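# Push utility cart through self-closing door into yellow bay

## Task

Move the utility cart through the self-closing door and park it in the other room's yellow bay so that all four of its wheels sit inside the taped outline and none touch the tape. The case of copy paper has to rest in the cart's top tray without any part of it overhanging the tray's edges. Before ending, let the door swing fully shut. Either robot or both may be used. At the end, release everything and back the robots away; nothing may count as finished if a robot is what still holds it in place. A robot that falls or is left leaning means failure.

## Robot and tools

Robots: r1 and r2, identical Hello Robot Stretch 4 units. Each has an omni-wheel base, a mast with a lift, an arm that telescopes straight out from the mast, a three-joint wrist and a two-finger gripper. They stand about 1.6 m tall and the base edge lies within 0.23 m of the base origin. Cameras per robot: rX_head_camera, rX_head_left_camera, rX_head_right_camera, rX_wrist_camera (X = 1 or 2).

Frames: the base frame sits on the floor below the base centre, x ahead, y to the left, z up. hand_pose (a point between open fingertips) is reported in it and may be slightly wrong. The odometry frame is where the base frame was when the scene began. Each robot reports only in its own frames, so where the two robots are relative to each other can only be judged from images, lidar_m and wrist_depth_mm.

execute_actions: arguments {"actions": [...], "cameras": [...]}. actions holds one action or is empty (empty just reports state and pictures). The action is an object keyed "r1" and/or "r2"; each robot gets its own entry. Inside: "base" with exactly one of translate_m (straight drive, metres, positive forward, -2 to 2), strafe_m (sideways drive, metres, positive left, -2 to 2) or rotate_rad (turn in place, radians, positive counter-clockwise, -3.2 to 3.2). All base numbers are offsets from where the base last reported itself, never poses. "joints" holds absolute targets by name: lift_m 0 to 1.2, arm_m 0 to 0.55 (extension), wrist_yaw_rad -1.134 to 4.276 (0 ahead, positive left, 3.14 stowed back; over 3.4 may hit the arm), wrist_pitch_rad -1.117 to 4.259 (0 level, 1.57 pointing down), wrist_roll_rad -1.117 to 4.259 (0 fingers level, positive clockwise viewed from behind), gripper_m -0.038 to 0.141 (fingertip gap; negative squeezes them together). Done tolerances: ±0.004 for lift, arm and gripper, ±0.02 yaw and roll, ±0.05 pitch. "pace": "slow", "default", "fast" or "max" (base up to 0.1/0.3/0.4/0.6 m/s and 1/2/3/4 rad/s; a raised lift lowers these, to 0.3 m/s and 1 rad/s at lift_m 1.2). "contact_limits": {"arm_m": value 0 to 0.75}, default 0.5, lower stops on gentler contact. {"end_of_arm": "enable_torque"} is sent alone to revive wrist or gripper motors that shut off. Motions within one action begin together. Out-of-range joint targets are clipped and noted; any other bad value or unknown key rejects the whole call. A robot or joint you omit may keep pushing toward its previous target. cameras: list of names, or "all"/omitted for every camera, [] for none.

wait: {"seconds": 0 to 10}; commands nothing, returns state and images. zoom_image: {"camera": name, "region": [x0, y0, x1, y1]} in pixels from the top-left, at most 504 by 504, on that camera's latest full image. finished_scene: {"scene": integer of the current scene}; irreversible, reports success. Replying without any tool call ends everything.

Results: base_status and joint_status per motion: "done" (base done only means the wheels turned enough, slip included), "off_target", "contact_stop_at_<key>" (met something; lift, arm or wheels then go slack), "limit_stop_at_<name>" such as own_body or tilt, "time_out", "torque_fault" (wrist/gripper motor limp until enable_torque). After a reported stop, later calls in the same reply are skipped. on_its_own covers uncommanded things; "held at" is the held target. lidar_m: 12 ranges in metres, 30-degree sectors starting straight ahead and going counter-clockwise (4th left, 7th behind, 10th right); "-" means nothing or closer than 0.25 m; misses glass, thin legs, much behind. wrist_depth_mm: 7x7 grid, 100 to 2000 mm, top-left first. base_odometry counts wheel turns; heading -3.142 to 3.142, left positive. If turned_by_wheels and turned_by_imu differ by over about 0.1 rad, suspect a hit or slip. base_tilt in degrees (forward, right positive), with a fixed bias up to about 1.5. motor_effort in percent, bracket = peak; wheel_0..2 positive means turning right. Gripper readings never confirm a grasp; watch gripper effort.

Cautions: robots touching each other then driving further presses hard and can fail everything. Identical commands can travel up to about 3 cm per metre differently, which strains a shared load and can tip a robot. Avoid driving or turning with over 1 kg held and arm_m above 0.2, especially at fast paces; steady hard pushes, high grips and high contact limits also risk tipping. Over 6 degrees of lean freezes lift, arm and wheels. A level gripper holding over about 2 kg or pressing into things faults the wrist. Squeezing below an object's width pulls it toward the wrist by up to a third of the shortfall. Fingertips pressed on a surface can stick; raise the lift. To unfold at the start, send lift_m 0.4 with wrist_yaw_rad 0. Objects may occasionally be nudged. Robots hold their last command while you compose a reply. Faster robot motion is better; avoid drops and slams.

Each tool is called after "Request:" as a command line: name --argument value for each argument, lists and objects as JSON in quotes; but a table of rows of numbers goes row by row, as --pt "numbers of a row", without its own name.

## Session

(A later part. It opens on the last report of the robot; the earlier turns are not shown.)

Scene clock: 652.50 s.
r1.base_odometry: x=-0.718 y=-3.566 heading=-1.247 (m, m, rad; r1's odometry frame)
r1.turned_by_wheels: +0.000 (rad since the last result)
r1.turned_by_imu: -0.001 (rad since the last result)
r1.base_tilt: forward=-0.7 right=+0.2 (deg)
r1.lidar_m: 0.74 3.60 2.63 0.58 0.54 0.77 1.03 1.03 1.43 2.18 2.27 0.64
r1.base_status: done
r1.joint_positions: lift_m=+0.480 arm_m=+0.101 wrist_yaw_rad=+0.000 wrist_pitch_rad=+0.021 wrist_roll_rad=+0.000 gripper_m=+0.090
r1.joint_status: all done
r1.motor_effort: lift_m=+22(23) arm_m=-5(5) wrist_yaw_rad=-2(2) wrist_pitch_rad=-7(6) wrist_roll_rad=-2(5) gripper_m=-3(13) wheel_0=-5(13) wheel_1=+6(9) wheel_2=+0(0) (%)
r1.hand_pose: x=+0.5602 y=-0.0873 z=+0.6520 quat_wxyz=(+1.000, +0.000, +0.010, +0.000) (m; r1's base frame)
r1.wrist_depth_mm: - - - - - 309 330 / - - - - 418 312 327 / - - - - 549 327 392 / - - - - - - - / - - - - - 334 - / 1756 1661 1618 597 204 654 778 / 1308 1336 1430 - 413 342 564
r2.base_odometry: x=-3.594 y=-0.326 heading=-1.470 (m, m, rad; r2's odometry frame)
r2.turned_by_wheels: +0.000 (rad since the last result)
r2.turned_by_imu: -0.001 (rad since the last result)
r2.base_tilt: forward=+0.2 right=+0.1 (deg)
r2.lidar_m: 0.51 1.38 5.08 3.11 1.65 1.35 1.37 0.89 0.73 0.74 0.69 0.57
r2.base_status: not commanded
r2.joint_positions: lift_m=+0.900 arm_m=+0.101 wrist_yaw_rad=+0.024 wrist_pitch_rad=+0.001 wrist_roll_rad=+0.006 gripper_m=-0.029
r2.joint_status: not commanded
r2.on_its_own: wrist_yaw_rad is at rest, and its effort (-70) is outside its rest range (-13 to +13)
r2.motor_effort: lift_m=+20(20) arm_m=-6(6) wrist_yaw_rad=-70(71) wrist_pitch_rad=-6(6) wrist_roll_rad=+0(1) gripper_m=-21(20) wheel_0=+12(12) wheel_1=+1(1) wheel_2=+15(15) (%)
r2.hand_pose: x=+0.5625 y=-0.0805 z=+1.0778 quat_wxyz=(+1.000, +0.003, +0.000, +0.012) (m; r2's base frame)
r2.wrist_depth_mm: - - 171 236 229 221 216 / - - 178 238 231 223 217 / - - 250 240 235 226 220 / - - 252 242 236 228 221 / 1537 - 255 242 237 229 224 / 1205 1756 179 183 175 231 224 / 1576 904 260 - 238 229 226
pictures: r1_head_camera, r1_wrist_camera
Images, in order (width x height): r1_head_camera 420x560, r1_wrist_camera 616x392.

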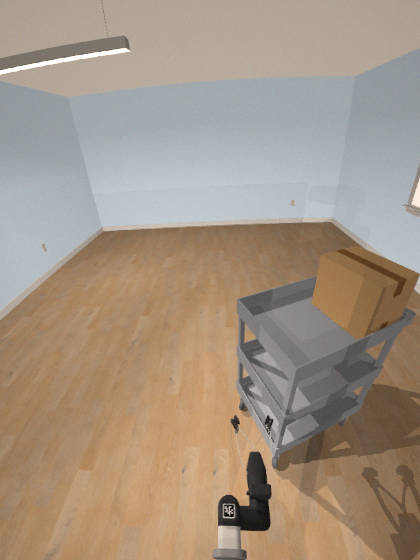

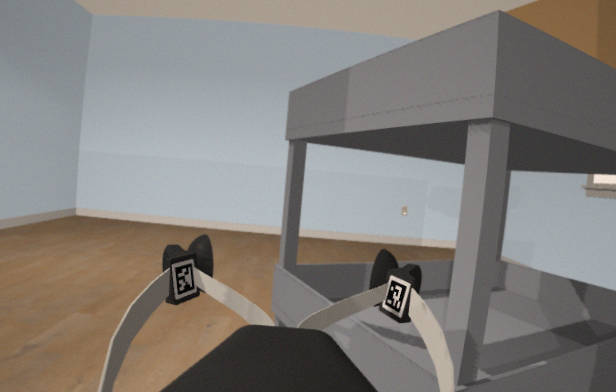

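Request:
execute_actions --actions '[{"r1":{"joints":{"arm_m":0.4,"gripper_m":0.06},"pace":"slow"}}]' --cameras '["r1_wrist_camera"]'

Scene clock: 662.27 s.
r1.base_odometry: x=-0.718 y=-3.566 heading=-1.247 (m, m, rad; r1's odometry frame)
r1.turned_by_wheels: +0.000 (rad since the last result)
r1.turned_by_imu: -0.003 (rad since the last result)
r1.base_tilt: forward=-0.7 right=+0.2 (deg)
r1.lidar_m: 0.72 3.61 2.62 0.56 0.55 0.76 1.04 1.01 1.46 2.19 2.27 0.65
r1.base_status: not commanded
r1.joint_positions: lift_m=+0.480 arm_m=+0.399 wrist_yaw_rad=+0.000 wrist_pitch_rad=+0.021 wrist_roll_rad=+0.000 gripper_m=+0.060
r1.joint_status: all done
r1.motor_effort: lift_m=+22(22) arm_m=+5(4) wrist_yaw_rad=-1(2) wrist_pitch_rad=-7(7) wrist_roll_rad=-1(1) gripper_m=-5(3) wheel_0=-6(5) wheel_1=+6(6) wheel_2=+1(0) (%)
r1.hand_pose: x=+0.8585 y=-0.0873 z=+0.6520 quat_wxyz=(+1.000, +0.000, +0.010, +0.000) (m; r1's base frame)
r1.wrist_depth_mm: - - - 349 227 167 - / - - - 343 251 212 198 / - - - 410 - 445 394 / - - - - - - - / - - - - - - - / 1661 1618 1618 410 206 603 647 / 1308 1308 1430 - 484 549 554
r2.base_odometry: x=-3.594 y=-0.326 heading=-1.470 (m, m, rad; r2's odometry frame)
r2.turned_by_wheels: +0.000 (rad since the last result)
r2.turned_by_imu: -0.002 (rad since the last result)
r2.base_tilt: forward=+0.3 right=+0.1 (deg)
r2.lidar_m: 0.51 1.30 5.11 3.10 1.64 1.37 1.36 0.90 0.75 0.74 0.67 0.56
r2.base_status: not commanded
r2.joint_positions: lift_m=+0.900 arm_m=+0.101 wrist_yaw_rad=+0.024 wrist_pitch_rad=+0.001 wrist_roll_rad=+0.006 gripper_m=-0.029
r2.joint_status: not commanded
r2.on_its_own: wrist_yaw_rad is at rest, and its effort (-70) is outside its rest range (-13 to +13)
r2.motor_effort: lift_m=+20(20) arm_m=-6(6) wrist_yaw_rad=-70(71) wrist_pitch_rad=-5(7) wrist_roll_rad=-1(1) gripper_m=-20(21) wheel_0=+12(12) wheel_1=+1(1) wheel_2=+15(15) (%)
r2.hand_pose: x=+0.5625 y=-0.0805 z=+1.0778 quat_wxyz=(+1.000, +0.003, +0.000, +0.012) (m; r2's base frame)
r2.wrist_depth_mm: - - 171 236 230 222 216 / - - 177 238 231 223 217 / - - 249 239 233 225 220 / - - 252 240 236 227 221 / 1537 - 254 243 236 229 224 / 1205 1756 179 184 175 231 226 / 960 917 260 - 240 230 229
pictures: r1_wrist_camera
Images, in order (width x height): r1_wrist_camera 616x392.

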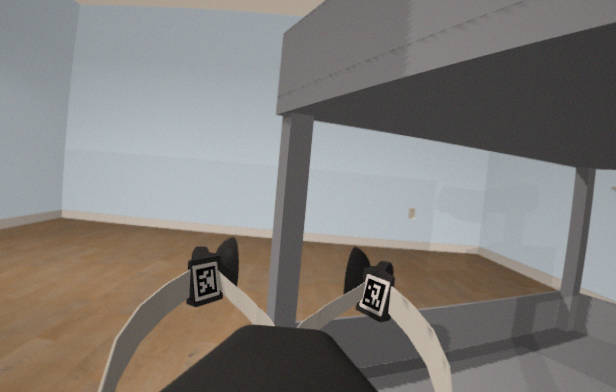

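Post is about 0.33 m away and centred. Extending to it, gripping and pulling.

Request:
execute_actions --actions '[{"r1":{"joints":{"arm_m":0.54},"pace":"slow"}}]' --cameras '["r1_wrist_camera"]'

Request:
execute_actions --actions '[{"r1":{"joints":{"gripper_m":-0.02}}}]' --cameras '[]'

Request:
execute_actions --actions '[{"r1":{"joints":{"arm_m":0.2},"pace":"slow"}}]' --cameras '["r1_wrist_camera","r1_head_camera"]'

Scene clock: 670.13 s.
r1.base_odometry: x=-0.718 y=-3.566 heading=-1.247 (m, m, rad; r1's odometry frame)
r1.turned_by_wheels: +0.000 (rad since the last result)
r1.turned_by_imu: -0.002 (rad since the last result)
r1.base_tilt: forward=-0.7 right=+0.3 (deg)
r1.lidar_m: 0.74 3.60 2.64 0.58 0.53 0.77 1.04 1.05 1.46 2.19 2.27 0.64
r1.base_status: not commanded
r1.joint_positions: lift_m=+0.480 arm_m=+0.539 wrist_yaw_rad=+0.000 wrist_pitch_rad=+0.021 wrist_roll_rad=+0.000 gripper_m=+0.060
r1.joint_status: all done
r1.motor_effort: lift_m=+22(22) arm_m=+5(4) wrist_yaw_rad=-1(2) wrist_pitch_rad=-6(7) wrist_roll_rad=-1(1) gripper_m=-3(5) wheel_0=-5(5) wheel_1=+6(6) wheel_2=+0(0) (%)
r1.hand_pose: x=+0.9985 y=-0.0873 z=+0.6520 quat_wxyz=(+1.000, +0.000, +0.010, +0.000) (m; r1's base frame)
r1.wrist_depth_mm: - - - 210 158 142 - / - - - 254 236 212 198 / - - - 272 - - 402 / - - - 267 - - - / - - - 265 - - - / 1661 1708 1576 262 205 - - / 1336 1308 1430 - 1499 415 449
r2.base_odometry: x=-3.594 y=-0.326 heading=-1.470 (m, m, rad; r2's odometry frame)
r2.turned_by_wheels: +0.000 (rad since the last result)
r2.turned_by_imu: -0.001 (rad since the last result)
r2.base_tilt: forward=+0.3 right=+0.1 (deg)
r2.lidar_m: 0.49 1.30 5.08 3.10 1.64 1.36 1.38 0.90 0.74 0.73 0.70 0.57
r2.base_status: not commanded
r2.joint_positions: lift_m=+0.900 arm_m=+0.101 wrist_yaw_rad=+0.024 wrist_pitch_rad=+0.001 wrist_roll_rad=+0.006 gripper_m=-0.029
r2.joint_status: not commanded
r2.on_its_own: wrist_yaw_rad is at rest, and its effort (-70) is outside its rest range (-13 to +13)
r2.motor_effort: lift_m=+20(20) arm_m=-6(6) wrist_yaw_rad=-70(69) wrist_pitch_rad=-5(6) wrist_roll_rad=+0(1) gripper_m=-21(21) wheel_0=+12(12) wheel_1=+1(1) wheel_2=+15(15) (%)
r2.hand_pose: x=+0.5625 y=-0.0805 z=+1.0778 quat_wxyz=(+1.000, +0.003, +0.000, +0.012) (m; r2's base frame)
r2.wrist_depth_mm: - - 171 237 229 222 216 / - - 178 237 231 223 218 / - - 250 242 234 226 219 / - - 252 241 235 228 221 / 1499 - 255 242 237 229 224 / 1205 1756 180 185 175 230 226 / 976 891 259 - 240 230 227
pictures: r1_wrist_camera
Images, in order (width x height): r1_wrist_camera 616x392.

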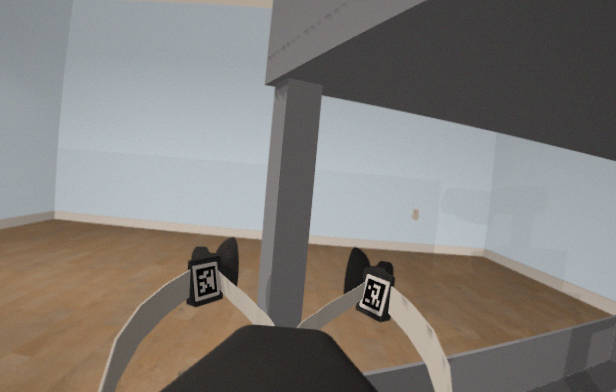

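Scene clock: 671.67 s.
r1.base_odometry: x=-0.718 y=-3.566 heading=-1.247 (m, m, rad; r1's odometry frame)
r1.turned_by_wheels: +0.000 (rad since the last result)
r1.turned_by_imu: -0.001 (rad since the last result)
r1.base_tilt: forward=-0.6 right=+0.3 (deg)
r1.lidar_m: 0.74 3.59 2.58 0.56 0.55 0.77 1.03 1.04 1.45 2.19 2.27 0.67
r1.base_status: not commanded
r1.joint_positions: lift_m=+0.480 arm_m=+0.539 wrist_yaw_rad=+0.000 wrist_pitch_rad=+0.021 wrist_roll_rad=+0.000 gripper_m=-0.019
r1.joint_status: all done
r1.motor_effort: lift_m=+22(22) arm_m=+5(5) wrist_yaw_rad=-1(1) wrist_pitch_rad=-7(7) wrist_roll_rad=+0(2) gripper_m=-19(17) wheel_0=-5(5) wheel_1=+6(6) wheel_2=+0(0) (%)
r1.hand_pose: x=+0.9985 y=-0.0873 z=+0.6520 quat_wxyz=(+1.000, +0.000, +0.010, +0.000) (m; r1's base frame)
r1.wrist_depth_mm: - - - 209 158 142 - / - - - 255 236 211 197 / - - - 273 - - 402 / - - - 266 - - - / - - - 260 - - - / 1661 1661 190 205 - - - / 1308 1336 1464 - 359 418 452
r2.base_odometry: x=-3.594 y=-0.326 heading=-1.470 (m, m, rad; r2's odometry frame)
r2.turned_by_wheels: +0.000 (rad since the last result)
r2.turned_by_imu: +0.000 (rad since the last result)
r2.base_tilt: forward=+0.3 right=+0.1 (deg)
r2.lidar_m: 0.50 1.29 5.10 3.12 1.66 1.37 1.37 0.91 0.74 0.72 0.68 0.56
r2.base_status: not commanded
r2.joint_positions: lift_m=+0.900 arm_m=+0.101 wrist_yaw_rad=+0.024 wrist_pitch_rad=+0.001 wrist_roll_rad=+0.006 gripper_m=-0.029
r2.joint_status: not commanded
r2.on_its_own: wrist_yaw_rad is at rest, and its effort (-70) is outside its rest range (-13 to +13)
r2.motor_effort: lift_m=+20(19) arm_m=-6(6) wrist_yaw_rad=-70(70) wrist_pitch_rad=-6(5) wrist_roll_rad=+0(1) gripper_m=-21(21) wheel_0=+12(12) wheel_1=+1(1) wheel_2=+15(15) (%)
r2.hand_pose: x=+0.5625 y=-0.0805 z=+1.0778 quat_wxyz=(+1.000, +0.003, +0.000, +0.012) (m; r2's base frame)
r2.wrist_depth_mm: - - 171 236 229 223 216 / - - 178 238 231 223 217 / - - 250 240 232 225 219 / - - 253 242 236 227 221 / 1499 - 253 242 237 229 224 / 1229 1756 179 184 175 231 225 / 976 891 260 - 239 230 227
pictures: none
No camera images: the call's "cameras" was empty. Leave "cameras" out to get every camera's image.

Scene clock: 676.33 s.
r1.base_odometry: x=-0.718 y=-3.566 heading=-1.247 (m, m, rad; r1's odometry frame)
r1.turned_by_wheels: +0.000 (rad since the last result)
r1.turned_by_imu: -0.002 (rad since the last result)
r1.base_tilt: forward=-0.7 right=+0.3 (deg)
r1.lidar_m: 0.74 3.60 2.62 0.57 0.55 0.76 1.03 1.02 1.46 2.20 2.29 0.67
r1.base_status: not commanded
r1.joint_positions: lift_m=+0.480 arm_m=+0.201 wrist_yaw_rad=+0.000 wrist_pitch_rad=+0.021 wrist_roll_rad=+0.000 gripper_m=-0.019
r1.joint_status: all done
r1.motor_effort: lift_m=+22(22) arm_m=-5(4) wrist_yaw_rad=-1(1) wrist_pitch_rad=-7(7) wrist_roll_rad=-1(1) gripper_m=-17(17) wheel_0=-5(5) wheel_1=+6(6) wheel_2=+0(0) (%)
r1.hand_pose: x=+0.6602 y=-0.0873 z=+0.6520 quat_wxyz=(+1.000, +0.000, +0.010, +0.000) (m; r1's base frame)
r1.wrist_depth_mm: - - - - 366 259 - / - - - 544 355 260 221 / - - - - 544 442 221 / - - - - - - 220 / - - - 615 - - 222 / 1756 1661 190 205 661 768 221 / 1308 1308 1464 - 477 512 220
r2.base_odometry: x=-3.594 y=-0.326 heading=-1.470 (m, m, rad; r2's odometry frame)
r2.turned_by_wheels: +0.000 (rad since the last result)
r2.turned_by_imu: -0.001 (rad since the last result)
r2.base_tilt: forward=+0.2 right=+0.1 (deg)
r2.lidar_m: 0.50 1.30 5.10 3.10 1.64 1.37 1.37 0.91 0.74 0.73 0.69 0.56
r2.base_status: not commanded
r2.joint_positions: lift_m=+0.900 arm_m=+0.101 wrist_yaw_rad=+0.024 wrist_pitch_rad=+0.001 wrist_roll_rad=+0.006 gripper_m=-0.029
r2.joint_status: not commanded
r2.on_its_own: wrist_yaw_rad is at rest, and its effort (-70) is outside its rest range (-13 to +13)
r2.motor_effort: lift_m=+20(19) arm_m=-6(6) wrist_yaw_rad=-70(71) wrist_pitch_rad=-6(6) wrist_roll_rad=+0(0) gripper_m=-20(21) wheel_0=+12(12) wheel_1=+1(1) wheel_2=+15(15) (%)
r2.hand_pose: x=+0.5625 y=-0.0805 z=+1.0778 quat_wxyz=(+1.000, +0.003, +0.000, +0.012) (m; r2's base frame)
r2.wrist_depth_mm: - - 172 237 229 221 215 / - - 178 237 231 223 218 / - - 250 239 235 225 220 / - - 251 242 234 228 222 / 1499 - 255 242 237 229 224 / 1205 1756 179 183 175 230 226 / 1499 917 262 - 239 229 227
pictures: r1_head_camera, r1_wrist_camera
Images, in order (width x height): r1_head_camera 420x560, r1_wrist_camera 616x392.

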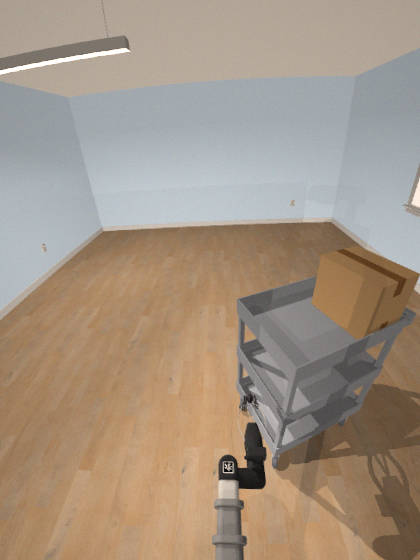

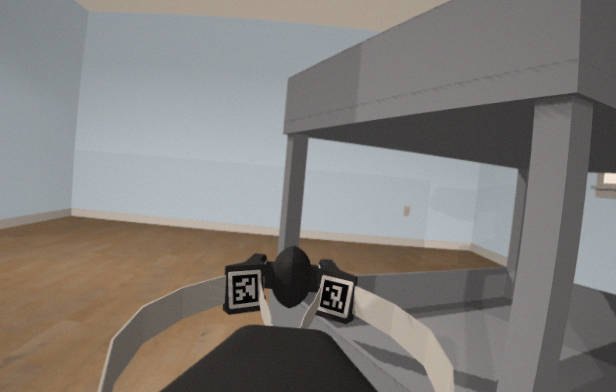

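Request:
execute_actions --actions '[{"r1":{"base":{"translate_m":0.09},"joints":{"gripper_m":0.06},"pace":"slow"}}]' --cameras '[]'

Request:
execute_actions --actions '[{"r1":{"joints":{"arm_m":0.54},"pace":"slow"}}]' --cameras '["r1_wrist_camera"]'

Request:
execute_actions --actions '[{"r1":{"joints":{"gripper_m":-0.02}}}]' --cameras '[]'

Request:
execute_actions --actions '[{"r1":{"joints":{"arm_m":0.25},"pace":"slow"}}]' --cameras '["r1_wrist_camera","r1_head_camera"]'

Scene clock: 685.03 s.
r1.base_odometry: x=-0.690 y=-3.651 heading=-1.246 (m, m, rad; r1's odometry frame)
r1.turned_by_wheels: +0.000 (rad since the last result)
r1.turned_by_imu: -0.002 (rad since the last result)
r1.base_tilt: forward=-0.6 right=+0.2 (deg)
r1.lidar_m: 0.68 3.60 2.64 1.03 0.58 0.78 1.13 1.10 1.58 2.19 1.08 0.58
r1.base_status: done
r1.joint_positions: lift_m=+0.480 arm_m=+0.201 wrist_yaw_rad=+0.000 wrist_pitch_rad=+0.021 wrist_roll_rad=+0.000 gripper_m=+0.060
r1.joint_status: all done
r1.motor_effort: lift_m=+22(22) arm_m=-5(5) wrist_yaw_rad=-1(1) wrist_pitch_rad=-7(7) wrist_roll_rad=-1(1) gripper_m=-2(18) wheel_0=+6(8) wheel_1=+4(7) wheel_2=-7(11) (%)
r1.hand_pose: x=+0.6602 y=-0.0873 z=+0.6520 quat_wxyz=(+1.000, +0.000, +0.010, +0.000) (m; r1's base frame)
r1.wrist_depth_mm: - - - - 300 218 - / - - - 449 297 230 196 / - - - - 549 442 394 / - - - - - - - / - - - - - - - / 1708 1661 1708 521 206 715 732 / 1336 1281 1464 - 508 544 559
r2.base_odometry: x=-3.594 y=-0.326 heading=-1.470 (m, m, rad; r2's odometry frame)
r2.turned_by_wheels: +0.000 (rad since the last result)
r2.turned_by_imu: -0.001 (rad since the last result)
r2.base_tilt: forward=+0.3 right=+0.0 (deg)
r2.lidar_m: 0.50 1.30 5.07 3.11 1.67 1.36 1.36 0.90 0.75 0.74 0.69 0.57
r2.base_status: not commanded
r2.joint_positions: lift_m=+0.900 arm_m=+0.101 wrist_yaw_rad=+0.024 wrist_pitch_rad=+0.001 wrist_roll_rad=+0.006 gripper_m=-0.029
r2.joint_status: not commanded
r2.on_its_own: wrist_yaw_rad is at rest, and its effort (-69) is outside its rest range (-13 to +13)
r2.motor_effort: lift_m=+20(19) arm_m=-6(6) wrist_yaw_rad=-69(70) wrist_pitch_rad=-5(7) wrist_roll_rad=+1(0) gripper_m=-20(20) wheel_0=+12(12) wheel_1=+1(1) wheel_2=+15(15) (%)
r2.hand_pose: x=+0.5625 y=-0.0805 z=+1.0778 quat_wxyz=(+1.000, +0.003, +0.000, +0.012) (m; r2's base frame)
r2.wrist_depth_mm: - - 172 237 229 220 216 / - - 177 239 231 224 217 / - - 249 240 233 225 220 / - - 252 241 235 227 221 / 1499 - 255 242 237 229 224 / 1205 1708 179 183 175 231 225 / 1229 904 260 - 239 231 228
pictures: none
No camera images: the call's "cameras" was empty. Leave "cameras" out to get every camera's image.

Scene clock: 689.70 s.
r1.base_odometry: x=-0.690 y=-3.651 heading=-1.246 (m, m, rad; r1's odometry frame)
r1.turned_by_wheels: +0.000 (rad since the last result)
r1.turned_by_imu: -0.002 (rad since the last result)
r1.base_tilt: forward=-0.7 right=+0.3 (deg)
r1.lidar_m: 0.68 3.58 2.64 1.03 0.59 0.76 1.10 1.13 1.58 2.18 1.11 0.58
r1.base_status: not commanded
r1.joint_positions: lift_m=+0.480 arm_m=+0.539 wrist_yaw_rad=+0.000 wrist_pitch_rad=+0.021 wrist_roll_rad=+0.000 gripper_m=+0.060
r1.joint_status: all done
r1.motor_effort: lift_m=+22(22) arm_m=+5(6) wrist_yaw_rad=-2(2) wrist_pitch_rad=-6(7) wrist_roll_rad=-1(1) gripper_m=-3(5) wheel_0=+6(6) wheel_1=+4(4) wheel_2=-7(7) (%)
r1.hand_pose: x=+0.9985 y=-0.0873 z=+0.6520 quat_wxyz=(+1.000, +0.000, +0.010, +0.000) (m; r1's base frame)
r1.wrist_depth_mm: - - - 160 154 142 - / - - - 168 - 212 199 / - - - 168 - - - / - - - 171 - - - / - - 221 174 - - - / 1756 1618 198 172 206 - - / 1281 1336 1430 - 1537 1618 1661
r2.base_odometry: x=-3.594 y=-0.326 heading=-1.470 (m, m, rad; r2's odometry frame)
r2.turned_by_wheels: +0.000 (rad since the last result)
r2.turned_by_imu: -0.001 (rad since the last result)
r2.base_tilt: forward=+0.3 right=+0.1 (deg)
r2.lidar_m: 0.50 1.29 5.09 3.06 1.65 1.36 1.37 0.90 0.75 0.74 0.70 0.57
r2.base_status: not commanded
r2.joint_positions: lift_m=+0.900 arm_m=+0.101 wrist_yaw_rad=+0.024 wrist_pitch_rad=+0.001 wrist_roll_rad=+0.006 gripper_m=-0.029
r2.joint_status: not commanded
r2.on_its_own: wrist_yaw_rad is at rest, and its effort (-69) is outside its rest range (-13 to +13)
r2.motor_effort: lift_m=+19(19) arm_m=-6(6) wrist_yaw_rad=-69(70) wrist_pitch_rad=-6(6) wrist_roll_rad=+0(1) gripper_m=-20(19) wheel_0=+12(12) wheel_1=+1(1) wheel_2=+15(15) (%)
r2.hand_pose: x=+0.5625 y=-0.0805 z=+1.0778 quat_wxyz=(+1.000, +0.003, +0.000, +0.012) (m; r2's base frame)
r2.wrist_depth_mm: - - 172 236 229 221 216 / - - 178 238 231 224 219 / - - 249 240 234 226 219 / - - 253 241 235 228 222 / 1464 - 255 241 237 229 224 / 1205 1808 179 185 175 230 224 / 991 891 260 - 240 231 227
pictures: r1_wrist_camera
Images, in order (width x height): r1_wrist_camera 616x392.

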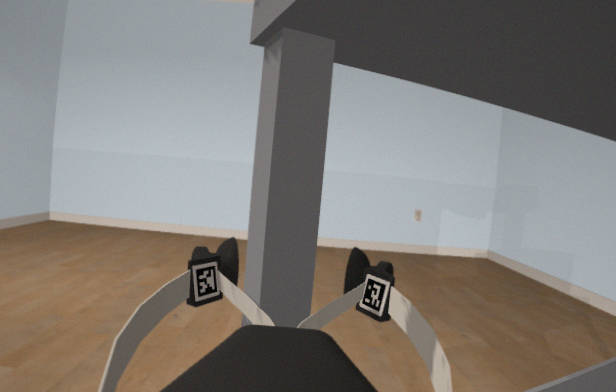

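Scene clock: 691.23 s.
r1.base_odometry: x=-0.690 y=-3.651 heading=-1.246 (m, m, rad; r1's odometry frame)
r1.turned_by_wheels: +0.000 (rad since the last result)
r1.turned_by_imu: +0.000 (rad since the last result)
r1.base_tilt: forward=-0.6 right=+0.3 (deg)
r1.lidar_m: 0.71 3.61 2.63 1.03 0.59 0.76 1.12 1.11 1.58 2.18 1.07 0.56
r1.base_status: not commanded
r1.joint_positions: lift_m=+0.480 arm_m=+0.539 wrist_yaw_rad=+0.005 wrist_pitch_rad=+0.021 wrist_roll_rad=+0.000 gripper_m=-0.020
r1.joint_status: all done
r1.on_its_own: wrist_yaw_rad is at rest, and its effort (-15) is outside its rest range (-13 to +13)
r1.motor_effort: lift_m=+22(22) arm_m=+4(5) wrist_yaw_rad=-15(15) wrist_pitch_rad=-7(7) wrist_roll_rad=-2(1) gripper_m=-16(16) wheel_0=+6(6) wheel_1=+4(4) wheel_2=-4(7) (%)
r1.hand_pose: x=+0.9991 y=-0.0860 z=+0.6520 quat_wxyz=(+1.000, +0.000, +0.010, +0.002) (m; r1's base frame)
r1.wrist_depth_mm: - - - 161 154 143 - / - - - 166 - 213 200 / - - - 168 - - - / - - - 169 - - - / - - - 170 - - - / 1661 1618 188 172 1983 - - / 1308 1308 1464 - 1366 1618 1708
r2.base_odometry: x=-3.594 y=-0.326 heading=-1.470 (m, m, rad; r2's odometry frame)
r2.turned_by_wheels: +0.000 (rad since the last result)
r2.turned_by_imu: +0.000 (rad since the last result)
r2.base_tilt: forward=+0.2 right=+0.1 (deg)
r2.lidar_m: 0.51 1.27 5.10 3.13 1.67 1.36 1.37 0.90 0.73 0.73 0.70 0.57
r2.base_status: not commanded
r2.joint_positions: lift_m=+0.900 arm_m=+0.101 wrist_yaw_rad=+0.024 wrist_pitch_rad=+0.001 wrist_roll_rad=+0.006 gripper_m=-0.029
r2.joint_status: not commanded
r2.on_its_own: wrist_yaw_rad is at rest, and its effort (-70) is outside its rest range (-13 to +13)
r2.motor_effort: lift_m=+19(20) arm_m=-6(6) wrist_yaw_rad=-70(70) wrist_pitch_rad=-6(5) wrist_roll_rad=+1(2) gripper_m=-20(20) wheel_0=+12(12) wheel_1=+1(1) wheel_2=+15(15) (%)
r2.hand_pose: x=+0.5625 y=-0.0805 z=+1.0778 quat_wxyz=(+1.000, +0.003, +0.000, +0.012) (m; r2's base frame)
r2.wrist_depth_mm: - - 172 237 229 222 216 / - - 177 238 232 222 217 / - - 250 240 231 225 220 / - - 252 242 235 228 221 / 1499 - 254 242 236 229 224 / 1205 1808 180 185 175 230 225 / 976 931 259 - 239 230 227
pictures: none
No camera images: the call's "cameras" was empty. Leave "cameras" out to get every camera's image.

Scene clock: 695.40 s.
r1.base_odometry: x=-0.690 y=-3.652 heading=-1.247 (m, m, rad; r1's odometry frame)
r1.turned_by_wheels: -0.001 (rad since the last result)
r1.turned_by_imu: -0.003 (rad since the last result)
r1.base_tilt: forward=-0.6 right=+0.3 (deg)
r1.lidar_m: 0.59 3.62 2.61 1.03 0.57 0.78 1.10 1.09 1.59 2.19 0.51 0.51
r1.base_status: not commanded
r1.joint_positions: lift_m=+0.480 arm_m=+0.251 wrist_yaw_rad=-0.008 wrist_pitch_rad=+0.022 wrist_roll_rad=+0.000 gripper_m=-0.019
r1.joint_status: all done
r1.on_its_own: wrist_yaw_rad is at rest, and its effort (+23) is outside its rest range (-13 to +13)
r1.motor_effort: lift_m=+22(22) arm_m=-7(6) wrist_yaw_rad=+23(24) wrist_pitch_rad=-10(9) wrist_roll_rad=-1(1) gripper_m=-18(21) wheel_0=-4(6) wheel_1=+0(4) wheel_2=-1(4) (%)
r1.hand_pose: x=+0.7098 y=-0.0897 z=+0.6518 quat_wxyz=(+1.000, +0.000, +0.011, -0.004) (m; r1's base frame)
r1.wrist_depth_mm: - - - 169 153 141 - / - - - 175 236 211 196 / - - - 176 - 521 392 / - - - 179 - - - / - - - 179 - - - / 1708 1756 189 178 187 640 621 / 1308 1255 1430 - 1464 512 559
r2.base_odometry: x=-3.594 y=-0.326 heading=-1.470 (m, m, rad; r2's odometry frame)
r2.turned_by_wheels: +0.000 (rad since the last result)
r2.turned_by_imu: -0.001 (rad since the last result)
r2.base_tilt: forward=+0.2 right=+0.1 (deg)
r2.lidar_m: 0.48 1.27 5.09 3.11 1.65 1.37 1.37 0.91 0.74 0.73 0.71 0.57
r2.base_status: not commanded
r2.joint_positions: lift_m=+0.900 arm_m=+0.101 wrist_yaw_rad=+0.024 wrist_pitch_rad=+0.001 wrist_roll_rad=+0.006 gripper_m=-0.029
r2.joint_status: not commanded
r2.on_its_own: wrist_yaw_rad is at rest, and its effort (-70) is outside its rest range (-13 to +13)
r2.motor_effort: lift_m=+20(20) arm_m=-6(6) wrist_yaw_rad=-70(71) wrist_pitch_rad=-6(6) wrist_roll_rad=+2(2) gripper_m=-19(20) wheel_0=+12(12) wheel_1=+1(1) wheel_2=+15(15) (%)
r2.hand_pose: x=+0.5625 y=-0.0805 z=+1.0778 quat_wxyz=(+1.000, +0.003, +0.000, +0.012) (m; r2's base frame)
r2.wrist_depth_mm: - - 171 236 229 220 215 / - - 178 237 231 223 217 / - - 250 240 233 224 219 / - - 252 240 236 228 221 / 1499 1576 255 241 236 229 223 / 1182 1336 179 185 174 230 224 / 1060 917 260 - 239 231 226
pictures: r1_head_camera, r1_wrist_camera
Images, in order (width x height): r1_head_camera 420x560, r1_wrist_camera 616x392.

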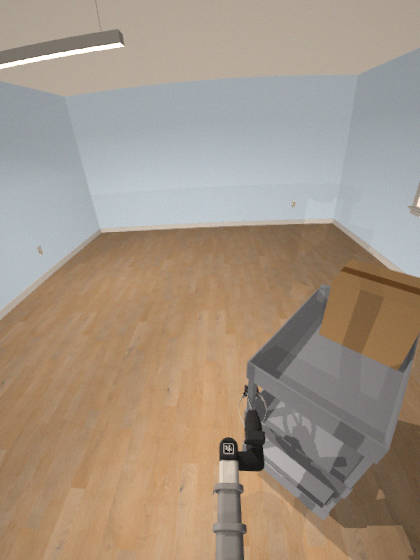

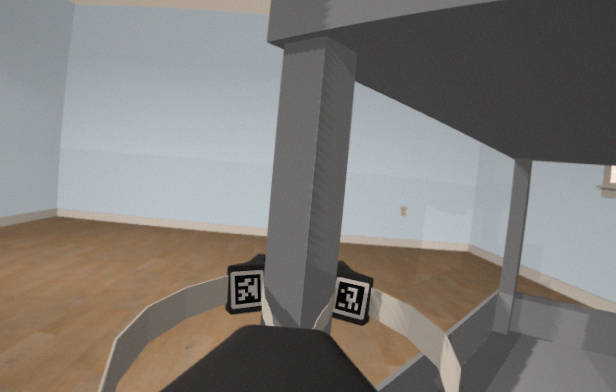

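Request:
execute_actions --actions '[{"r1":{"joints":{"wrist_yaw_rad":0.3},"pace":"slow"}}]' --cameras '["r1_head_camera"]'

Scene clock: 710.53 s.
r1.base_odometry: x=-0.690 y=-3.652 heading=-1.247 (m, m, rad; r1's odometry frame)
r1.turned_by_wheels: -0.001 (rad since the last result)
r1.turned_by_imu: -0.043 (rad since the last result)
r1.base_tilt: forward=-0.7 right=+0.3 (deg)
r1.lidar_m: 0.53 3.78 2.68 1.06 0.61 0.75 1.14 1.13 1.51 2.17 2.25 0.46
r1.base_status: not commanded
r1.joint_positions: lift_m=+0.480 arm_m=+0.251 wrist_yaw_rad=+0.299 wrist_pitch_rad=+0.021 wrist_roll_rad=+0.000 gripper_m=-0.020
r1.joint_status: all done
r1.motor_effort: lift_m=+22(22) arm_m=-4(6) wrist_yaw_rad=+2(82) wrist_pitch_rad=-8(9) wrist_roll_rad=-1(1) gripper_m=-17(17) wheel_0=-5(13) wheel_1=-4(6) wheel_2=-4(11) (%)
r1.hand_pose: x=+0.7230 y=+0.0014 z=+0.6519 quat_wxyz=(+0.989, -0.001, +0.010, +0.149) (m; r1's base frame)
r1.wrist_depth_mm: - - - 166 153 142 - / - - - 175 - 213 198 / - - - 174 - - - / - - - 177 - - - / - - - 178 - - - / 1708 1618 187 177 1921 - - / 1336 1308 1464 - 1499 1499 1661
r2.base_odometry: x=-3.594 y=-0.326 heading=-1.470 (m, m, rad; r2's odometry frame)
r2.turned_by_wheels: +0.000 (rad since the last result)
r2.turned_by_imu: -0.001 (rad since the last result)
r2.base_tilt: forward=+0.3 right=+0.1 (deg)
r2.lidar_m: 0.50 1.31 5.10 3.12 1.69 1.37 1.38 0.89 0.76 0.74 0.69 0.56
r2.base_status: not commanded
r2.joint_positions: lift_m=+0.900 arm_m=+0.101 wrist_yaw_rad=+0.024 wrist_pitch_rad=+0.001 wrist_roll_rad=+0.006 gripper_m=-0.029
r2.joint_status: not commanded
r2.on_its_own: wrist_yaw_rad is at rest, and its effort (-70) is outside its rest range (-13 to +13)
r2.motor_effort: lift_m=+19(19) arm_m=-6(6) wrist_yaw_rad=-70(70) wrist_pitch_rad=-6(7) wrist_roll_rad=-1(2) gripper_m=-19(19) wheel_0=+12(12) wheel_1=+1(1) wheel_2=+15(15) (%)
r2.hand_pose: x=+0.5625 y=-0.0805 z=+1.0778 quat_wxyz=(+1.000, +0.003, +0.000, +0.012) (m; r2's base frame)
r2.wrist_depth_mm: - - 172 236 229 220 216 / - - 178 237 231 224 217 / - - 248 240 233 225 220 / - - 252 242 235 228 222 / 1464 1576 254 243 236 229 224 / 1160 1255 179 184 174 231 226 / 1078 931 260 - 240 230 228
pictures: r1_head_camera
Images, in order (width x height): r1_head_camera 420x560.

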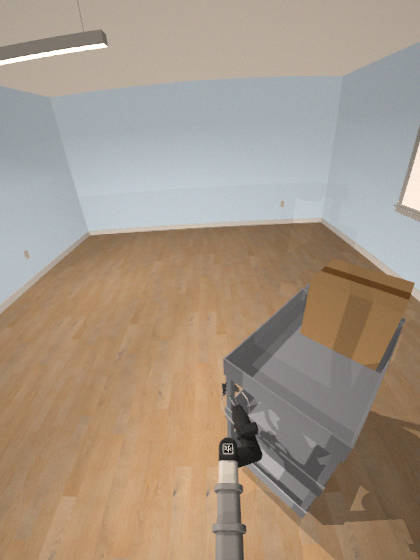

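It rotates with the wrist. Continuing.

Request:
execute_actions --actions '[{"r1":{"joints":{"wrist_yaw_rad":0.6},"pace":"slow"}}]' --cameras '[]'

Request:
execute_actions --actions '[{"r1":{"joints":{"wrist_yaw_rad":0.9},"pace":"slow"}}]' --cameras '["r1_head_camera"]'

Scene clock: 716.83 s.
r1.base_odometry: x=-0.690 y=-3.651 heading=-1.247 (m, m, rad; r1's odometry frame)
r1.turned_by_wheels: +0.000 (rad since the last result)
r1.turned_by_imu: -0.043 (rad since the last result)
r1.base_tilt: forward=-0.7 right=+0.3 (deg)
r1.lidar_m: 0.48 3.96 2.74 1.11 0.62 0.75 - 1.11 1.46 2.13 2.21 0.44
r1.base_status: not commanded
r1.joint_positions: lift_m=+0.480 arm_m=+0.251 wrist_yaw_rad=+0.602 wrist_pitch_rad=+0.020 wrist_roll_rad=+0.000 gripper_m=-0.020
r1.joint_status: all done
r1.motor_effort: lift_m=+22(22) arm_m=-4(4) wrist_yaw_rad=-5(87) wrist_pitch_rad=-6(8) wrist_roll_rad=-1(1) gripper_m=-14(17) wheel_0=-2(12) wheel_1=-3(7) wheel_2=-5(10) (%)
r1.hand_pose: x=+0.7089 y=+0.0912 z=+0.6521 quat_wxyz=(+0.955, -0.003, +0.010, +0.296) (m; r1's base frame)
r1.wrist_depth_mm: - - - 158 153 141 - / - - - 160 - 211 198 / - - - 163 - - - / - - - 164 - - - / - - - 164 - - - / 1708 1618 186 166 1863 - - / 1308 1308 1464 - 1499 1661 1708
r2.base_odometry: x=-3.594 y=-0.326 heading=-1.470 (m, m, rad; r2's odometry frame)
r2.turned_by_wheels: +0.000 (rad since the last result)
r2.turned_by_imu: -0.001 (rad since the last result)
r2.base_tilt: forward=+0.4 right=+0.0 (deg)
r2.lidar_m: 0.52 1.30 5.09 3.10 1.66 1.35 1.38 0.89 0.74 0.74 0.69 0.57
r2.base_status: not commanded
r2.joint_positions: lift_m=+0.900 arm_m=+0.101 wrist_yaw_rad=+0.024 wrist_pitch_rad=+0.001 wrist_roll_rad=+0.006 gripper_m=-0.029
r2.joint_status: not commanded
r2.on_its_own: wrist_yaw_rad is at rest, and its effort (-70) is outside its rest range (-13 to +13)
r2.motor_effort: lift_m=+20(20) arm_m=-6(6) wrist_yaw_rad=-70(70) wrist_pitch_rad=-7(7) wrist_roll_rad=+0(1) gripper_m=-21(21) wheel_0=+12(12) wheel_1=+1(1) wheel_2=+15(15) (%)
r2.hand_pose: x=+0.5625 y=-0.0805 z=+1.0778 quat_wxyz=(+1.000, +0.003, +0.000, +0.012) (m; r2's base frame)
r2.wrist_depth_mm: - - 172 237 229 222 216 / - - 177 239 231 223 217 / - - 249 239 233 226 220 / - - 254 242 236 228 222 / 1430 1537 254 242 237 229 224 / 1118 1205 179 184 175 232 226 / 1060 960 260 - 240 230 227
pictures: none
No camera images: the call's "cameras" was empty. Leave "cameras" out to get every camera's image.

Scene clock: 717.90 s.
r1.base_odometry: x=-0.690 y=-3.651 heading=-1.248 (m, m, rad; r1's odometry frame)
r1.turned_by_wheels: +0.000 (rad since the last result)
r1.turned_by_imu: -0.035 (rad since the last result)
r1.base_tilt: forward=-0.6 right=+0.3 (deg)
r1.lidar_m: 0.41 4.19 2.78 1.18 0.62 0.71 - 1.12 1.45 2.14 2.16 0.39
r1.base_status: not commanded
r1.joint_positions: lift_m=+0.480 arm_m=+0.251 wrist_yaw_rad=+0.903 wrist_pitch_rad=+0.020 wrist_roll_rad=+0.000 gripper_m=-0.020
r1.joint_status: all done
r1.motor_effort: lift_m=+22(22) arm_m=-4(4) wrist_yaw_rad=-10(85) wrist_pitch_rad=-6(7) wrist_roll_rad=-1(1) gripper_m=-16(17) wheel_0=-2(13) wheel_1=-4(7) wheel_2=-7(9) (%)
r1.hand_pose: x=+0.6688 y=+0.1724 z=+0.6521 quat_wxyz=(+0.900, -0.004, +0.009, +0.436) (m; r1's base frame)
r1.wrist_depth_mm: - - - 158 153 141 - / - - - 159 - - - / - - - 160 - - - / - - - 162 - - - / - - - 163 - - - / 1756 1708 187 164 - - - / 1308 1308 1499 - 1499 1661 1708
r2.base_odometry: x=-3.594 y=-0.326 heading=-1.470 (m, m, rad; r2's odometry frame)
r2.turned_by_wheels: +0.000 (rad since the last result)
r2.turned_by_imu: +0.000 (rad since the last result)
r2.base_tilt: forward=+0.3 right=+0.0 (deg)
r2.lidar_m: 0.51 1.35 5.09 3.11 1.62 1.36 1.36 0.89 0.72 0.74 0.68 0.57
r2.base_status: not commanded
r2.joint_positions: lift_m=+0.900 arm_m=+0.101 wrist_yaw_rad=+0.024 wrist_pitch_rad=+0.001 wrist_roll_rad=+0.006 gripper_m=-0.029
r2.joint_status: not commanded
r2.on_its_own: wrist_yaw_rad is at rest, and its effort (-70) is outside its rest range (-13 to +13)
r2.motor_effort: lift_m=+20(20) arm_m=-6(6) wrist_yaw_rad=-70(70) wrist_pitch_rad=-5(6) wrist_roll_rad=+0(0) gripper_m=-20(20) wheel_0=+12(12) wheel_1=+1(1) wheel_2=+15(15) (%)
r2.hand_pose: x=+0.5625 y=-0.0805 z=+1.0778 quat_wxyz=(+1.000, +0.003, +0.000, +0.012) (m; r2's base frame)
r2.wrist_depth_mm: - - 171 237 229 220 216 / - - 177 237 231 223 218 / - - 249 238 233 224 220 / - - 252 241 235 227 222 / 1366 - 254 242 237 229 224 / 1118 1182 179 184 175 232 225 / 1205 1042 259 - 239 230 227
pictures: r1_head_camera
Images, in order (width x height): r1_head_camera 420x560.

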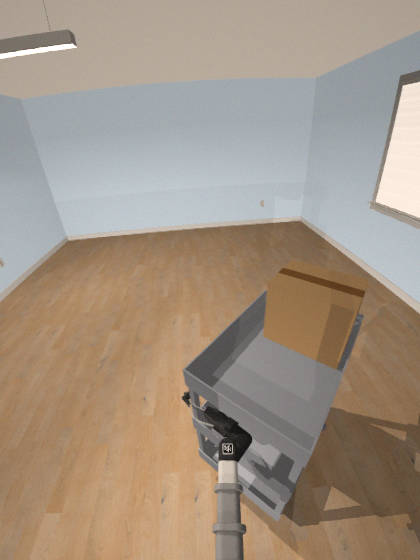

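Request:
execute_actions --actions '[{"r1":{"base":{"rotate_rad":0.25},"pace":"slow"}}]' --cameras '[]'

Request:
execute_actions --actions '[{"r1":{"base":{"rotate_rad":0.25},"pace":"slow"}}]' --cameras '["r1_head_camera","r1_head_left_camera"]'

Scene clock: 726.97 s.
r1.base_odometry: x=-0.690 y=-3.651 heading=-0.998 (m, m, rad; r1's odometry frame)
r1.turned_by_wheels: +0.250 (rad since the last result)
r1.turned_by_imu: +0.189 (rad since the last result)
r1.base_tilt: forward=-0.7 right=+0.2 (deg)
r1.lidar_m: 0.40 3.43 2.63 0.98 0.64 0.93 1.13 1.20 1.77 2.14 2.28 0.33
r1.base_status: done
r1.joint_positions: lift_m=+0.480 arm_m=+0.250 wrist_yaw_rad=+0.908 wrist_pitch_rad=+0.020 wrist_roll_rad=+0.000 gripper_m=-0.020
r1.joint_status: not commanded
r1.on_its_own: wrist_yaw_rad is at rest, and its effort (-25) is outside its rest range (-13 to +13)
r1.motor_effort: lift_m=+22(22) arm_m=-2(4) wrist_yaw_rad=-25(86) wrist_pitch_rad=-5(7) wrist_roll_rad=-1(1) gripper_m=-17(17) wheel_0=+2(26) wheel_1=-1(21) wheel_2=-5(23) (%)
r1.hand_pose: x=+0.6675 y=+0.1737 z=+0.6522 quat_wxyz=(+0.899, -0.004, +0.009, +0.439) (m; r1's base frame)
r1.wrist_depth_mm: - - - 131 153 141 - / - - - 132 - - - / - - - 133 - - - / - - - 134 - - - / - - - 135 - - - / 1708 1661 183 137 1921 - - / 1255 1308 1464 - 1499 1618 1661
r2.base_odometry: x=-3.594 y=-0.326 heading=-1.470 (m, m, rad; r2's odometry frame)
r2.turned_by_wheels: +0.000 (rad since the last result)
r2.turned_by_imu: -0.001 (rad since the last result)
r2.base_tilt: forward=+0.3 right=+0.2 (deg)
r2.lidar_m: 0.50 1.33 5.10 3.11 1.66 1.36 1.37 0.90 0.74 0.74 0.69 0.54
r2.base_status: not commanded
r2.joint_positions: lift_m=+0.900 arm_m=+0.101 wrist_yaw_rad=+0.024 wrist_pitch_rad=+0.001 wrist_roll_rad=+0.006 gripper_m=-0.029
r2.joint_status: not commanded
r2.on_its_own: wrist_yaw_rad is at rest, and its effort (-70) is outside its rest range (-13 to +13)
r2.motor_effort: lift_m=+19(20) arm_m=-6(6) wrist_yaw_rad=-70(69) wrist_pitch_rad=-5(7) wrist_roll_rad=+2(1) gripper_m=-20(19) wheel_0=+12(12) wheel_1=+1(1) wheel_2=+15(15) (%)
r2.hand_pose: x=+0.5625 y=-0.0805 z=+1.0778 quat_wxyz=(+1.000, +0.003, +0.000, +0.012) (m; r2's base frame)
r2.wrist_depth_mm: - - 171 237 229 221 216 / - - 178 237 231 224 218 / - - 250 240 232 225 220 / - - 250 240 236 228 221 / 1308 - 255 242 237 229 224 / 1025 1160 179 184 174 231 225 / 1008 960 262 - 240 230 227
pictures: none
No camera images: the call's "cameras" was empty. Leave "cameras" out to get every camera's image.

Scene clock: 728.43 s.
r1.base_odometry: x=-0.690 y=-3.651 heading=-0.748 (m, m, rad; r1's odometry frame)
r1.turned_by_wheels: +0.250 (rad since the last result)
r1.turned_by_imu: +0.190 (rad since the last result)
r1.base_tilt: forward=-0.7 right=+0.2 (deg)
r1.lidar_m: 0.34 3.03 2.59 0.67 0.68 1.23 1.13 1.32 2.14 2.14 0.90 0.28
r1.base_status: done
r1.joint_positions: lift_m=+0.480 arm_m=+0.250 wrist_yaw_rad=+0.898 wrist_pitch_rad=+0.020 wrist_roll_rad=+0.000 gripper_m=-0.020
r1.joint_status: not commanded
r1.motor_effort: lift_m=+22(22) arm_m=-1(2) wrist_yaw_rad=+6(66) wrist_pitch_rad=-6(8) wrist_roll_rad=-1(1) gripper_m=-17(17) wheel_0=+4(25) wheel_1=-3(16) wheel_2=-1(26) (%)
r1.hand_pose: x=+0.6692 y=+0.1711 z=+0.6522 quat_wxyz=(+0.901, -0.004, +0.009, +0.434) (m; r1's base frame)
r1.wrist_depth_mm: - - - 133 - 141 - / - - - 134 - - - / - - - 135 - - - / - - - 136 - - - / - - - 137 - - - / 1756 1661 186 138 186 - - / 1336 1308 1464 - 1464 1499 1756
r2.base_odometry: x=-3.594 y=-0.326 heading=-1.470 (m, m, rad; r2's odometry frame)
r2.turned_by_wheels: +0.000 (rad since the last result)
r2.turned_by_imu: +0.000 (rad since the last result)
r2.base_tilt: forward=+0.2 right=+0.1 (deg)
r2.lidar_m: 0.51 1.31 5.08 3.11 1.67 1.37 1.37 0.91 0.74 0.73 0.69 0.56
r2.base_status: not commanded
r2.joint_positions: lift_m=+0.900 arm_m=+0.101 wrist_yaw_rad=+0.024 wrist_pitch_rad=+0.001 wrist_roll_rad=+0.006 gripper_m=-0.029
r2.joint_status: not commanded
r2.on_its_own: wrist_yaw_rad is at rest, and its effort (-69) is outside its rest range (-13 to +13)
r2.motor_effort: lift_m=+20(19) arm_m=-6(6) wrist_yaw_rad=-69(69) wrist_pitch_rad=-6(5) wrist_roll_rad=+2(2) gripper_m=-21(20) wheel_0=+12(12) wheel_1=+1(1) wheel_2=+15(15) (%)
r2.hand_pose: x=+0.5625 y=-0.0805 z=+1.0778 quat_wxyz=(+1.000, +0.003, +0.000, +0.012) (m; r2's base frame)
r2.wrist_depth_mm: - - 172 236 229 222 216 / - - 177 238 231 223 217 / - - 250 239 233 225 220 / - - 253 240 236 228 221 / 1255 - 255 243 237 229 224 / 976 1098 179 184 175 231 226 / 931 917 260 - 241 231 227
pictures: r1_head_camera, r1_head_left_camera
Images, in order (width x height): r1_head_camera 420x560, r1_head_left_camera 420x672.

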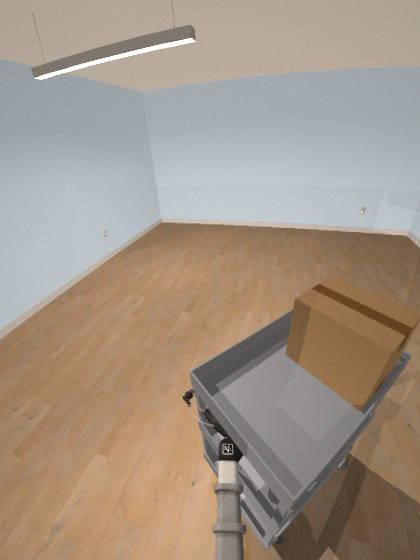

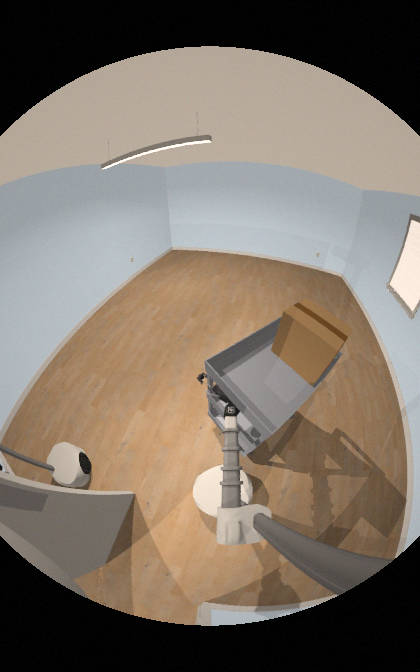

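Request:
execute_actions --actions '[{"r1":{"joints":{"arm_m":0.5},"pace":"slow"}}]' --cameras '[]'

Request:
execute_actions --actions '[{"r1":{"joints":{"wrist_yaw_rad":1.25},"pace":"slow"}}]' --cameras '["r1_head_camera"]'

Scene clock: 742.97 s.
r1.base_odometry: x=-0.690 y=-3.651 heading=-0.748 (m, m, rad; r1's odometry frame)
r1.turned_by_wheels: +0.000 (rad since the last result)
r1.turned_by_imu: -0.002 (rad since the last result)
r1.base_tilt: forward=-0.6 right=+0.2 (deg)
r1.lidar_m: 0.52 3.03 2.59 0.66 0.69 1.24 1.14 1.32 2.12 2.13 2.47 0.54
r1.base_status: not commanded
r1.joint_positions: lift_m=+0.480 arm_m=+0.499 wrist_yaw_rad=+0.903 wrist_pitch_rad=+0.020 wrist_roll_rad=+0.000 gripper_m=-0.020
r1.joint_status: all done
r1.motor_effort: lift_m=+21(21) arm_m=+7(10) wrist_yaw_rad=-8(58) wrist_pitch_rad=-6(8) wrist_roll_rad=-1(1) gripper_m=-17(16) wheel_0=+4(4) wheel_1=-1(3) wheel_2=-1(1) (%)
r1.hand_pose: x=+0.9170 y=+0.1722 z=+0.6521 quat_wxyz=(+0.900, -0.004, +0.009, +0.436) (m; r1's base frame)
r1.wrist_depth_mm: - - - 133 - 140 - / - - - 133 - - - / - - - 134 - - - / - - - 136 - - - / - - - 136 - - - / 1756 1661 186 138 187 - - / 1308 1336 1464 - 1499 1537 1661
r2.base_odometry: x=-3.594 y=-0.326 heading=-1.470 (m, m, rad; r2's odometry frame)
r2.turned_by_wheels: +0.000 (rad since the last result)
r2.turned_by_imu: -0.002 (rad since the last result)
r2.base_tilt: forward=+0.2 right=+0.1 (deg)
r2.lidar_m: 0.50 1.32 5.10 3.10 1.66 1.37 1.37 0.90 0.73 0.74 0.70 0.57
r2.base_status: not commanded
r2.joint_positions: lift_m=+0.900 arm_m=+0.101 wrist_yaw_rad=+0.024 wrist_pitch_rad=+0.001 wrist_roll_rad=+0.006 gripper_m=-0.029
r2.joint_status: not commanded
r2.on_its_own: wrist_yaw_rad is at rest, and its effort (-70) is outside its rest range (-13 to +13)
r2.motor_effort: lift_m=+20(20) arm_m=-6(7) wrist_yaw_rad=-70(71) wrist_pitch_rad=-7(5) wrist_roll_rad=+1(1) gripper_m=-20(20) wheel_0=+12(12) wheel_1=+1(1) wheel_2=+15(15) (%)
r2.hand_pose: x=+0.5625 y=-0.0805 z=+1.0778 quat_wxyz=(+1.000, +0.003, +0.000, +0.012) (m; r2's base frame)
r2.wrist_depth_mm: - - 171 238 229 221 215 / - - 177 237 231 224 217 / - - 250 240 234 226 220 / - - 252 241 235 227 221 / - - 254 241 237 229 223 / - - 179 184 175 230 226 / 1042 931 260 - 239 231 227
pictures: none
No camera images: the call's "cameras" was empty. Leave "cameras" out to get every camera's image.

Scene clock: 743.97 s.
torque_fault: r1.wrist_yaw_rad switched itself off since the last result.
r1.base_odometry: x=-0.690 y=-3.651 heading=-0.749 (m, m, rad; r1's odometry frame)
r1.turned_by_wheels: -0.001 (rad since the last result)
r1.turned_by_imu: -0.002 (rad since the last result)
r1.base_tilt: forward=-0.7 right=+0.3 (deg)
r1.lidar_m: 0.54 3.03 2.60 0.67 0.71 1.21 1.13 1.30 2.14 2.12 2.48 0.54
r1.base_status: not commanded
r1.joint_positions: lift_m=+0.480 arm_m=+0.499 wrist_yaw_rad=+0.942 wrist_pitch_rad=+0.020 wrist_roll_rad=+0.000 gripper_m=-0.020
r1.joint_status: wrist_yaw_rad torque_fault (moved +0.039 of +0.347)
r1.on_its_own: wrist_yaw_rad is off since a torque_fault, until you send "end_of_arm": "enable_torque" (your +1.250 is given up)
r1.motor_effort: lift_m=+21(21) arm_m=+4(7) wrist_yaw_rad=-1(96) wrist_pitch_rad=-6(8) wrist_roll_rad=-1(0) gripper_m=-14(15) wheel_0=-5(8) wheel_1=-5(5) wheel_2=-5(6) (%)
r1.hand_pose: x=+0.9106 y=+0.1818 z=+0.6522 quat_wxyz=(+0.891, -0.004, +0.009, +0.454) (m; r1's base frame)
r1.wrist_depth_mm: - - - 130 - 142 - / - - - 131 - - - / - - - 131 - - - / - - - 132 - - - / - - - 134 - - - / 1708 1661 186 134 186 - - / 1308 1336 1430 - 1499 1499 1708
r2.base_odometry: x=-3.594 y=-0.326 heading=-1.470 (m, m, rad; r2's odometry frame)
r2.turned_by_wheels: +0.000 (rad since the last result)
r2.turned_by_imu: +0.000 (rad since the last result)
r2.base_tilt: forward=+0.2 right=+0.0 (deg)
r2.lidar_m: 0.49 1.31 5.09 3.12 1.65 1.37 1.36 0.89 0.75 0.73 0.69 0.56
r2.base_status: not commanded
r2.joint_positions: lift_m=+0.900 arm_m=+0.101 wrist_yaw_rad=+0.024 wrist_pitch_rad=+0.001 wrist_roll_rad=+0.006 gripper_m=-0.029
r2.joint_status: not commanded
r2.on_its_own: wrist_yaw_rad is at rest, and its effort (-70) is outside its rest range (-13 to +13)
r2.motor_effort: lift_m=+20(20) arm_m=-6(6) wrist_yaw_rad=-70(71) wrist_pitch_rad=-6(4) wrist_roll_rad=-1(0) gripper_m=-20(20) wheel_0=+12(12) wheel_1=+1(1) wheel_2=+15(15) (%)
r2.hand_pose: x=+0.5625 y=-0.0805 z=+1.0778 quat_wxyz=(+1.000, +0.003, +0.000, +0.012) (m; r2's base frame)
r2.wrist_depth_mm: - - 171 237 229 222 216 / - - 178 237 230 224 217 / - - 250 239 233 224 220 / - - 252 242 236 228 221 / - - 255 242 237 230 224 / - - 179 183 175 231 226 / 1098 931 260 - 240 230 226
pictures: r1_head_camera
Images, in order (width x height): r1_head_camera 420x560.

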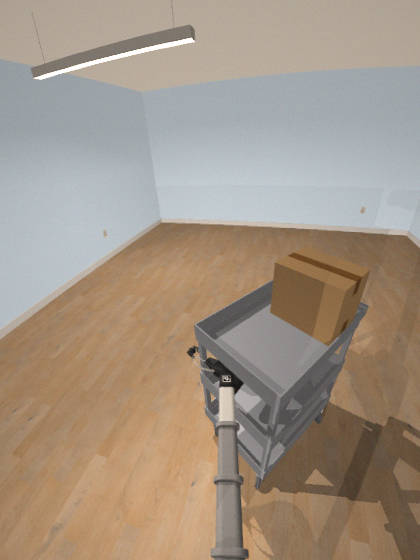

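Request:
execute_actions --actions '[{"r1":{"end_of_arm":"enable_torque"}}]' --cameras '[]'

Request:
execute_actions --actions '[{"r1":{"joints":{"gripper_m":0.045,"wrist_yaw_rad":0.5},"pace":"slow"}}]' --cameras '["r1_wrist_camera","r1_head_camera"]'

Scene clock: 764.20 s.
r1.base_odometry: x=-0.690 y=-3.651 heading=-0.749 (m, m, rad; r1's odometry frame)
r1.turned_by_wheels: +0.000 (rad since the last result)
r1.turned_by_imu: -0.001 (rad since the last result)
r1.base_tilt: forward=-0.7 right=+0.3 (deg)
r1.lidar_m: 0.55 3.03 2.59 0.65 0.69 1.22 1.15 1.32 2.11 2.13 2.48 0.53
r1.base_status: not commanded
r1.joint_positions: lift_m=+0.480 arm_m=+0.499 wrist_yaw_rad=+0.942 wrist_pitch_rad=+0.020 wrist_roll_rad=+0.000 gripper_m=-0.020
r1.joint_status: not commanded
r1.end_of_arm: enable_torque: each motor that was off is on again
r1.on_its_own: wrist_yaw_rad is held at +0.942, not at your +1.250, since a torque_fault
r1.motor_effort: lift_m=+21(21) arm_m=+4(4) wrist_yaw_rad=-1(1) wrist_pitch_rad=-6(5) wrist_roll_rad=-1(0) gripper_m=-16(16) wheel_0=-5(5) wheel_1=-5(5) wheel_2=-5(5) (%)
r1.hand_pose: x=+0.9106 y=+0.1818 z=+0.6522 quat_wxyz=(+0.891, -0.004, +0.009, +0.454) (m; r1's base frame)
r1.wrist_depth_mm: - - - 130 - 142 - / - - - 131 - - - / - - - 132 - - - / - - - 133 - - - / - - - 134 - - - / 1708 1708 186 135 186 - - / 1308 1281 1464 - 1464 1464 1708
r2.base_odometry: x=-3.594 y=-0.326 heading=-1.470 (m, m, rad; r2's odometry frame)
r2.turned_by_wheels: +0.000 (rad since the last result)
r2.turned_by_imu: -0.001 (rad since the last result)
r2.base_tilt: forward=+0.3 right=-0.1 (deg)
r2.lidar_m: 0.50 1.31 5.11 3.12 1.66 1.38 1.36 0.92 0.74 0.72 0.70 0.57
r2.base_status: not commanded
r2.joint_positions: lift_m=+0.900 arm_m=+0.101 wrist_yaw_rad=+0.024 wrist_pitch_rad=+0.001 wrist_roll_rad=+0.006 gripper_m=-0.029
r2.joint_status: not commanded
r2.on_its_own: wrist_yaw_rad is at rest, and its effort (-71) is outside its rest range (-13 to +13)
r2.motor_effort: lift_m=+20(20) arm_m=-6(6) wrist_yaw_rad=-71(70) wrist_pitch_rad=-4(6) wrist_roll_rad=+0(2) gripper_m=-20(22) wheel_0=+12(12) wheel_1=+1(2) wheel_2=+15(15) (%)
r2.hand_pose: x=+0.5625 y=-0.0805 z=+1.0778 quat_wxyz=(+1.000, +0.003, +0.000, +0.012) (m; r2's base frame)
r2.wrist_depth_mm: - - 171 236 229 222 215 / - - 178 238 231 223 218 / - - 249 240 234 225 220 / - - 252 240 236 227 221 / - - 254 240 238 230 223 / - - 180 184 175 230 225 / 1098 917 259 - 239 230 227
pictures: none
No camera images: the call's "cameras" was empty. Leave "cameras" out to get every camera's image.

Scene clock: 766.57 s.
r1.base_odometry: x=-0.690 y=-3.651 heading=-0.746 (m, m, rad; r1's odometry frame)
r1.turned_by_wheels: +0.003 (rad since the last result)
r1.turned_by_imu: +0.021 (rad since the last result)
r1.base_tilt: forward=-0.7 right=+0.3 (deg)
r1.lidar_m: 0.64 3.01 2.59 0.65 0.70 1.25 1.14 1.30 2.12 2.12 2.52 0.59
r1.base_status: not commanded
r1.joint_positions: lift_m=+0.480 arm_m=+0.500 wrist_yaw_rad=+0.501 wrist_pitch_rad=+0.021 wrist_roll_rad=+0.000 gripper_m=+0.045
r1.joint_status: all done
r1.motor_effort: lift_m=+21(21) arm_m=+0(4) wrist_yaw_rad=-3(75) wrist_pitch_rad=-8(9) wrist_roll_rad=-1(1) gripper_m=-5(20) wheel_0=+6(20) wheel_1=+5(10) wheel_2=+8(13) (%)
r1.hand_pose: x=+0.9658 y=+0.0618 z=+0.6520 quat_wxyz=(+0.969, -0.002, +0.010, +0.248) (m; r1's base frame)
r1.wrist_depth_mm: - - - 165 154 143 - / - - - 182 - 213 200 / - - - 185 - - - / - - - 186 - - - / - - 229 223 - - - / 1661 1708 198 189 202 - - / 1281 1281 1464 - 1464 1618 1661
r2.base_odometry: x=-3.594 y=-0.326 heading=-1.470 (m, m, rad; r2's odometry frame)
r2.turned_by_wheels: +0.000 (rad since the last result)
r2.turned_by_imu: -0.001 (rad since the last result)
r2.base_tilt: forward=+0.3 right=+0.1 (deg)
r2.lidar_m: 0.50 1.27 5.09 3.12 1.65 1.37 1.38 0.90 0.72 0.74 0.69 0.55
r2.base_status: not commanded
r2.joint_positions: lift_m=+0.900 arm_m=+0.101 wrist_yaw_rad=+0.024 wrist_pitch_rad=+0.001 wrist_roll_rad=+0.006 gripper_m=-0.029
r2.joint_status: not commanded
r2.on_its_own: wrist_yaw_rad is at rest, and its effort (-70) is outside its rest range (-13 to +13)
r2.motor_effort: lift_m=+20(20) arm_m=-6(6) wrist_yaw_rad=-70(71) wrist_pitch_rad=-5(6) wrist_roll_rad=+0(2) gripper_m=-19(20) wheel_0=+12(12) wheel_1=+1(1) wheel_2=+15(15) (%)
r2.hand_pose: x=+0.5625 y=-0.0805 z=+1.0778 quat_wxyz=(+1.000, +0.003, +0.000, +0.012) (m; r2's base frame)
r2.wrist_depth_mm: - - 171 237 229 221 215 / - - 177 239 229 224 218 / - - 250 238 232 224 220 / - - 252 241 236 229 221 / - - 254 242 236 230 224 / - - 179 184 174 231 227 / 917 917 259 - 240 231 228
pictures: r1_head_camera, r1_wrist_camera
Images, in order (width x height): r1_head_camera 420x560, r1_wrist_camera 616x392.

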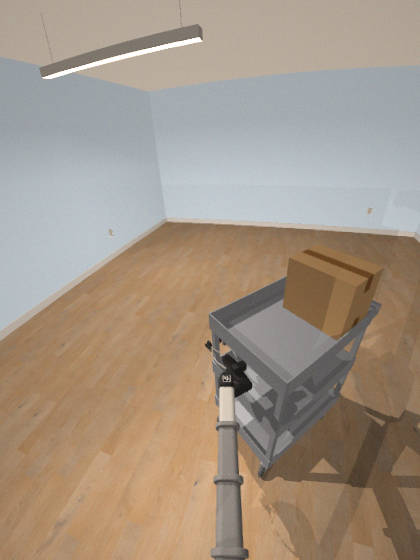

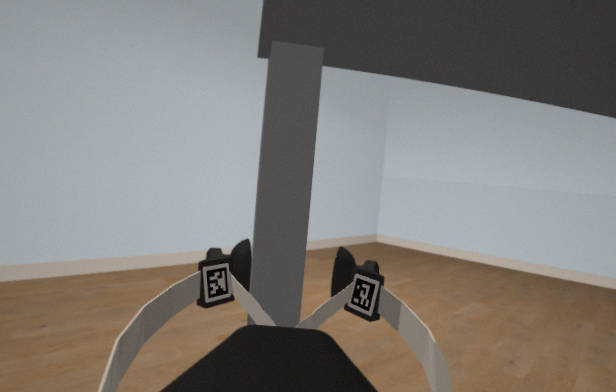

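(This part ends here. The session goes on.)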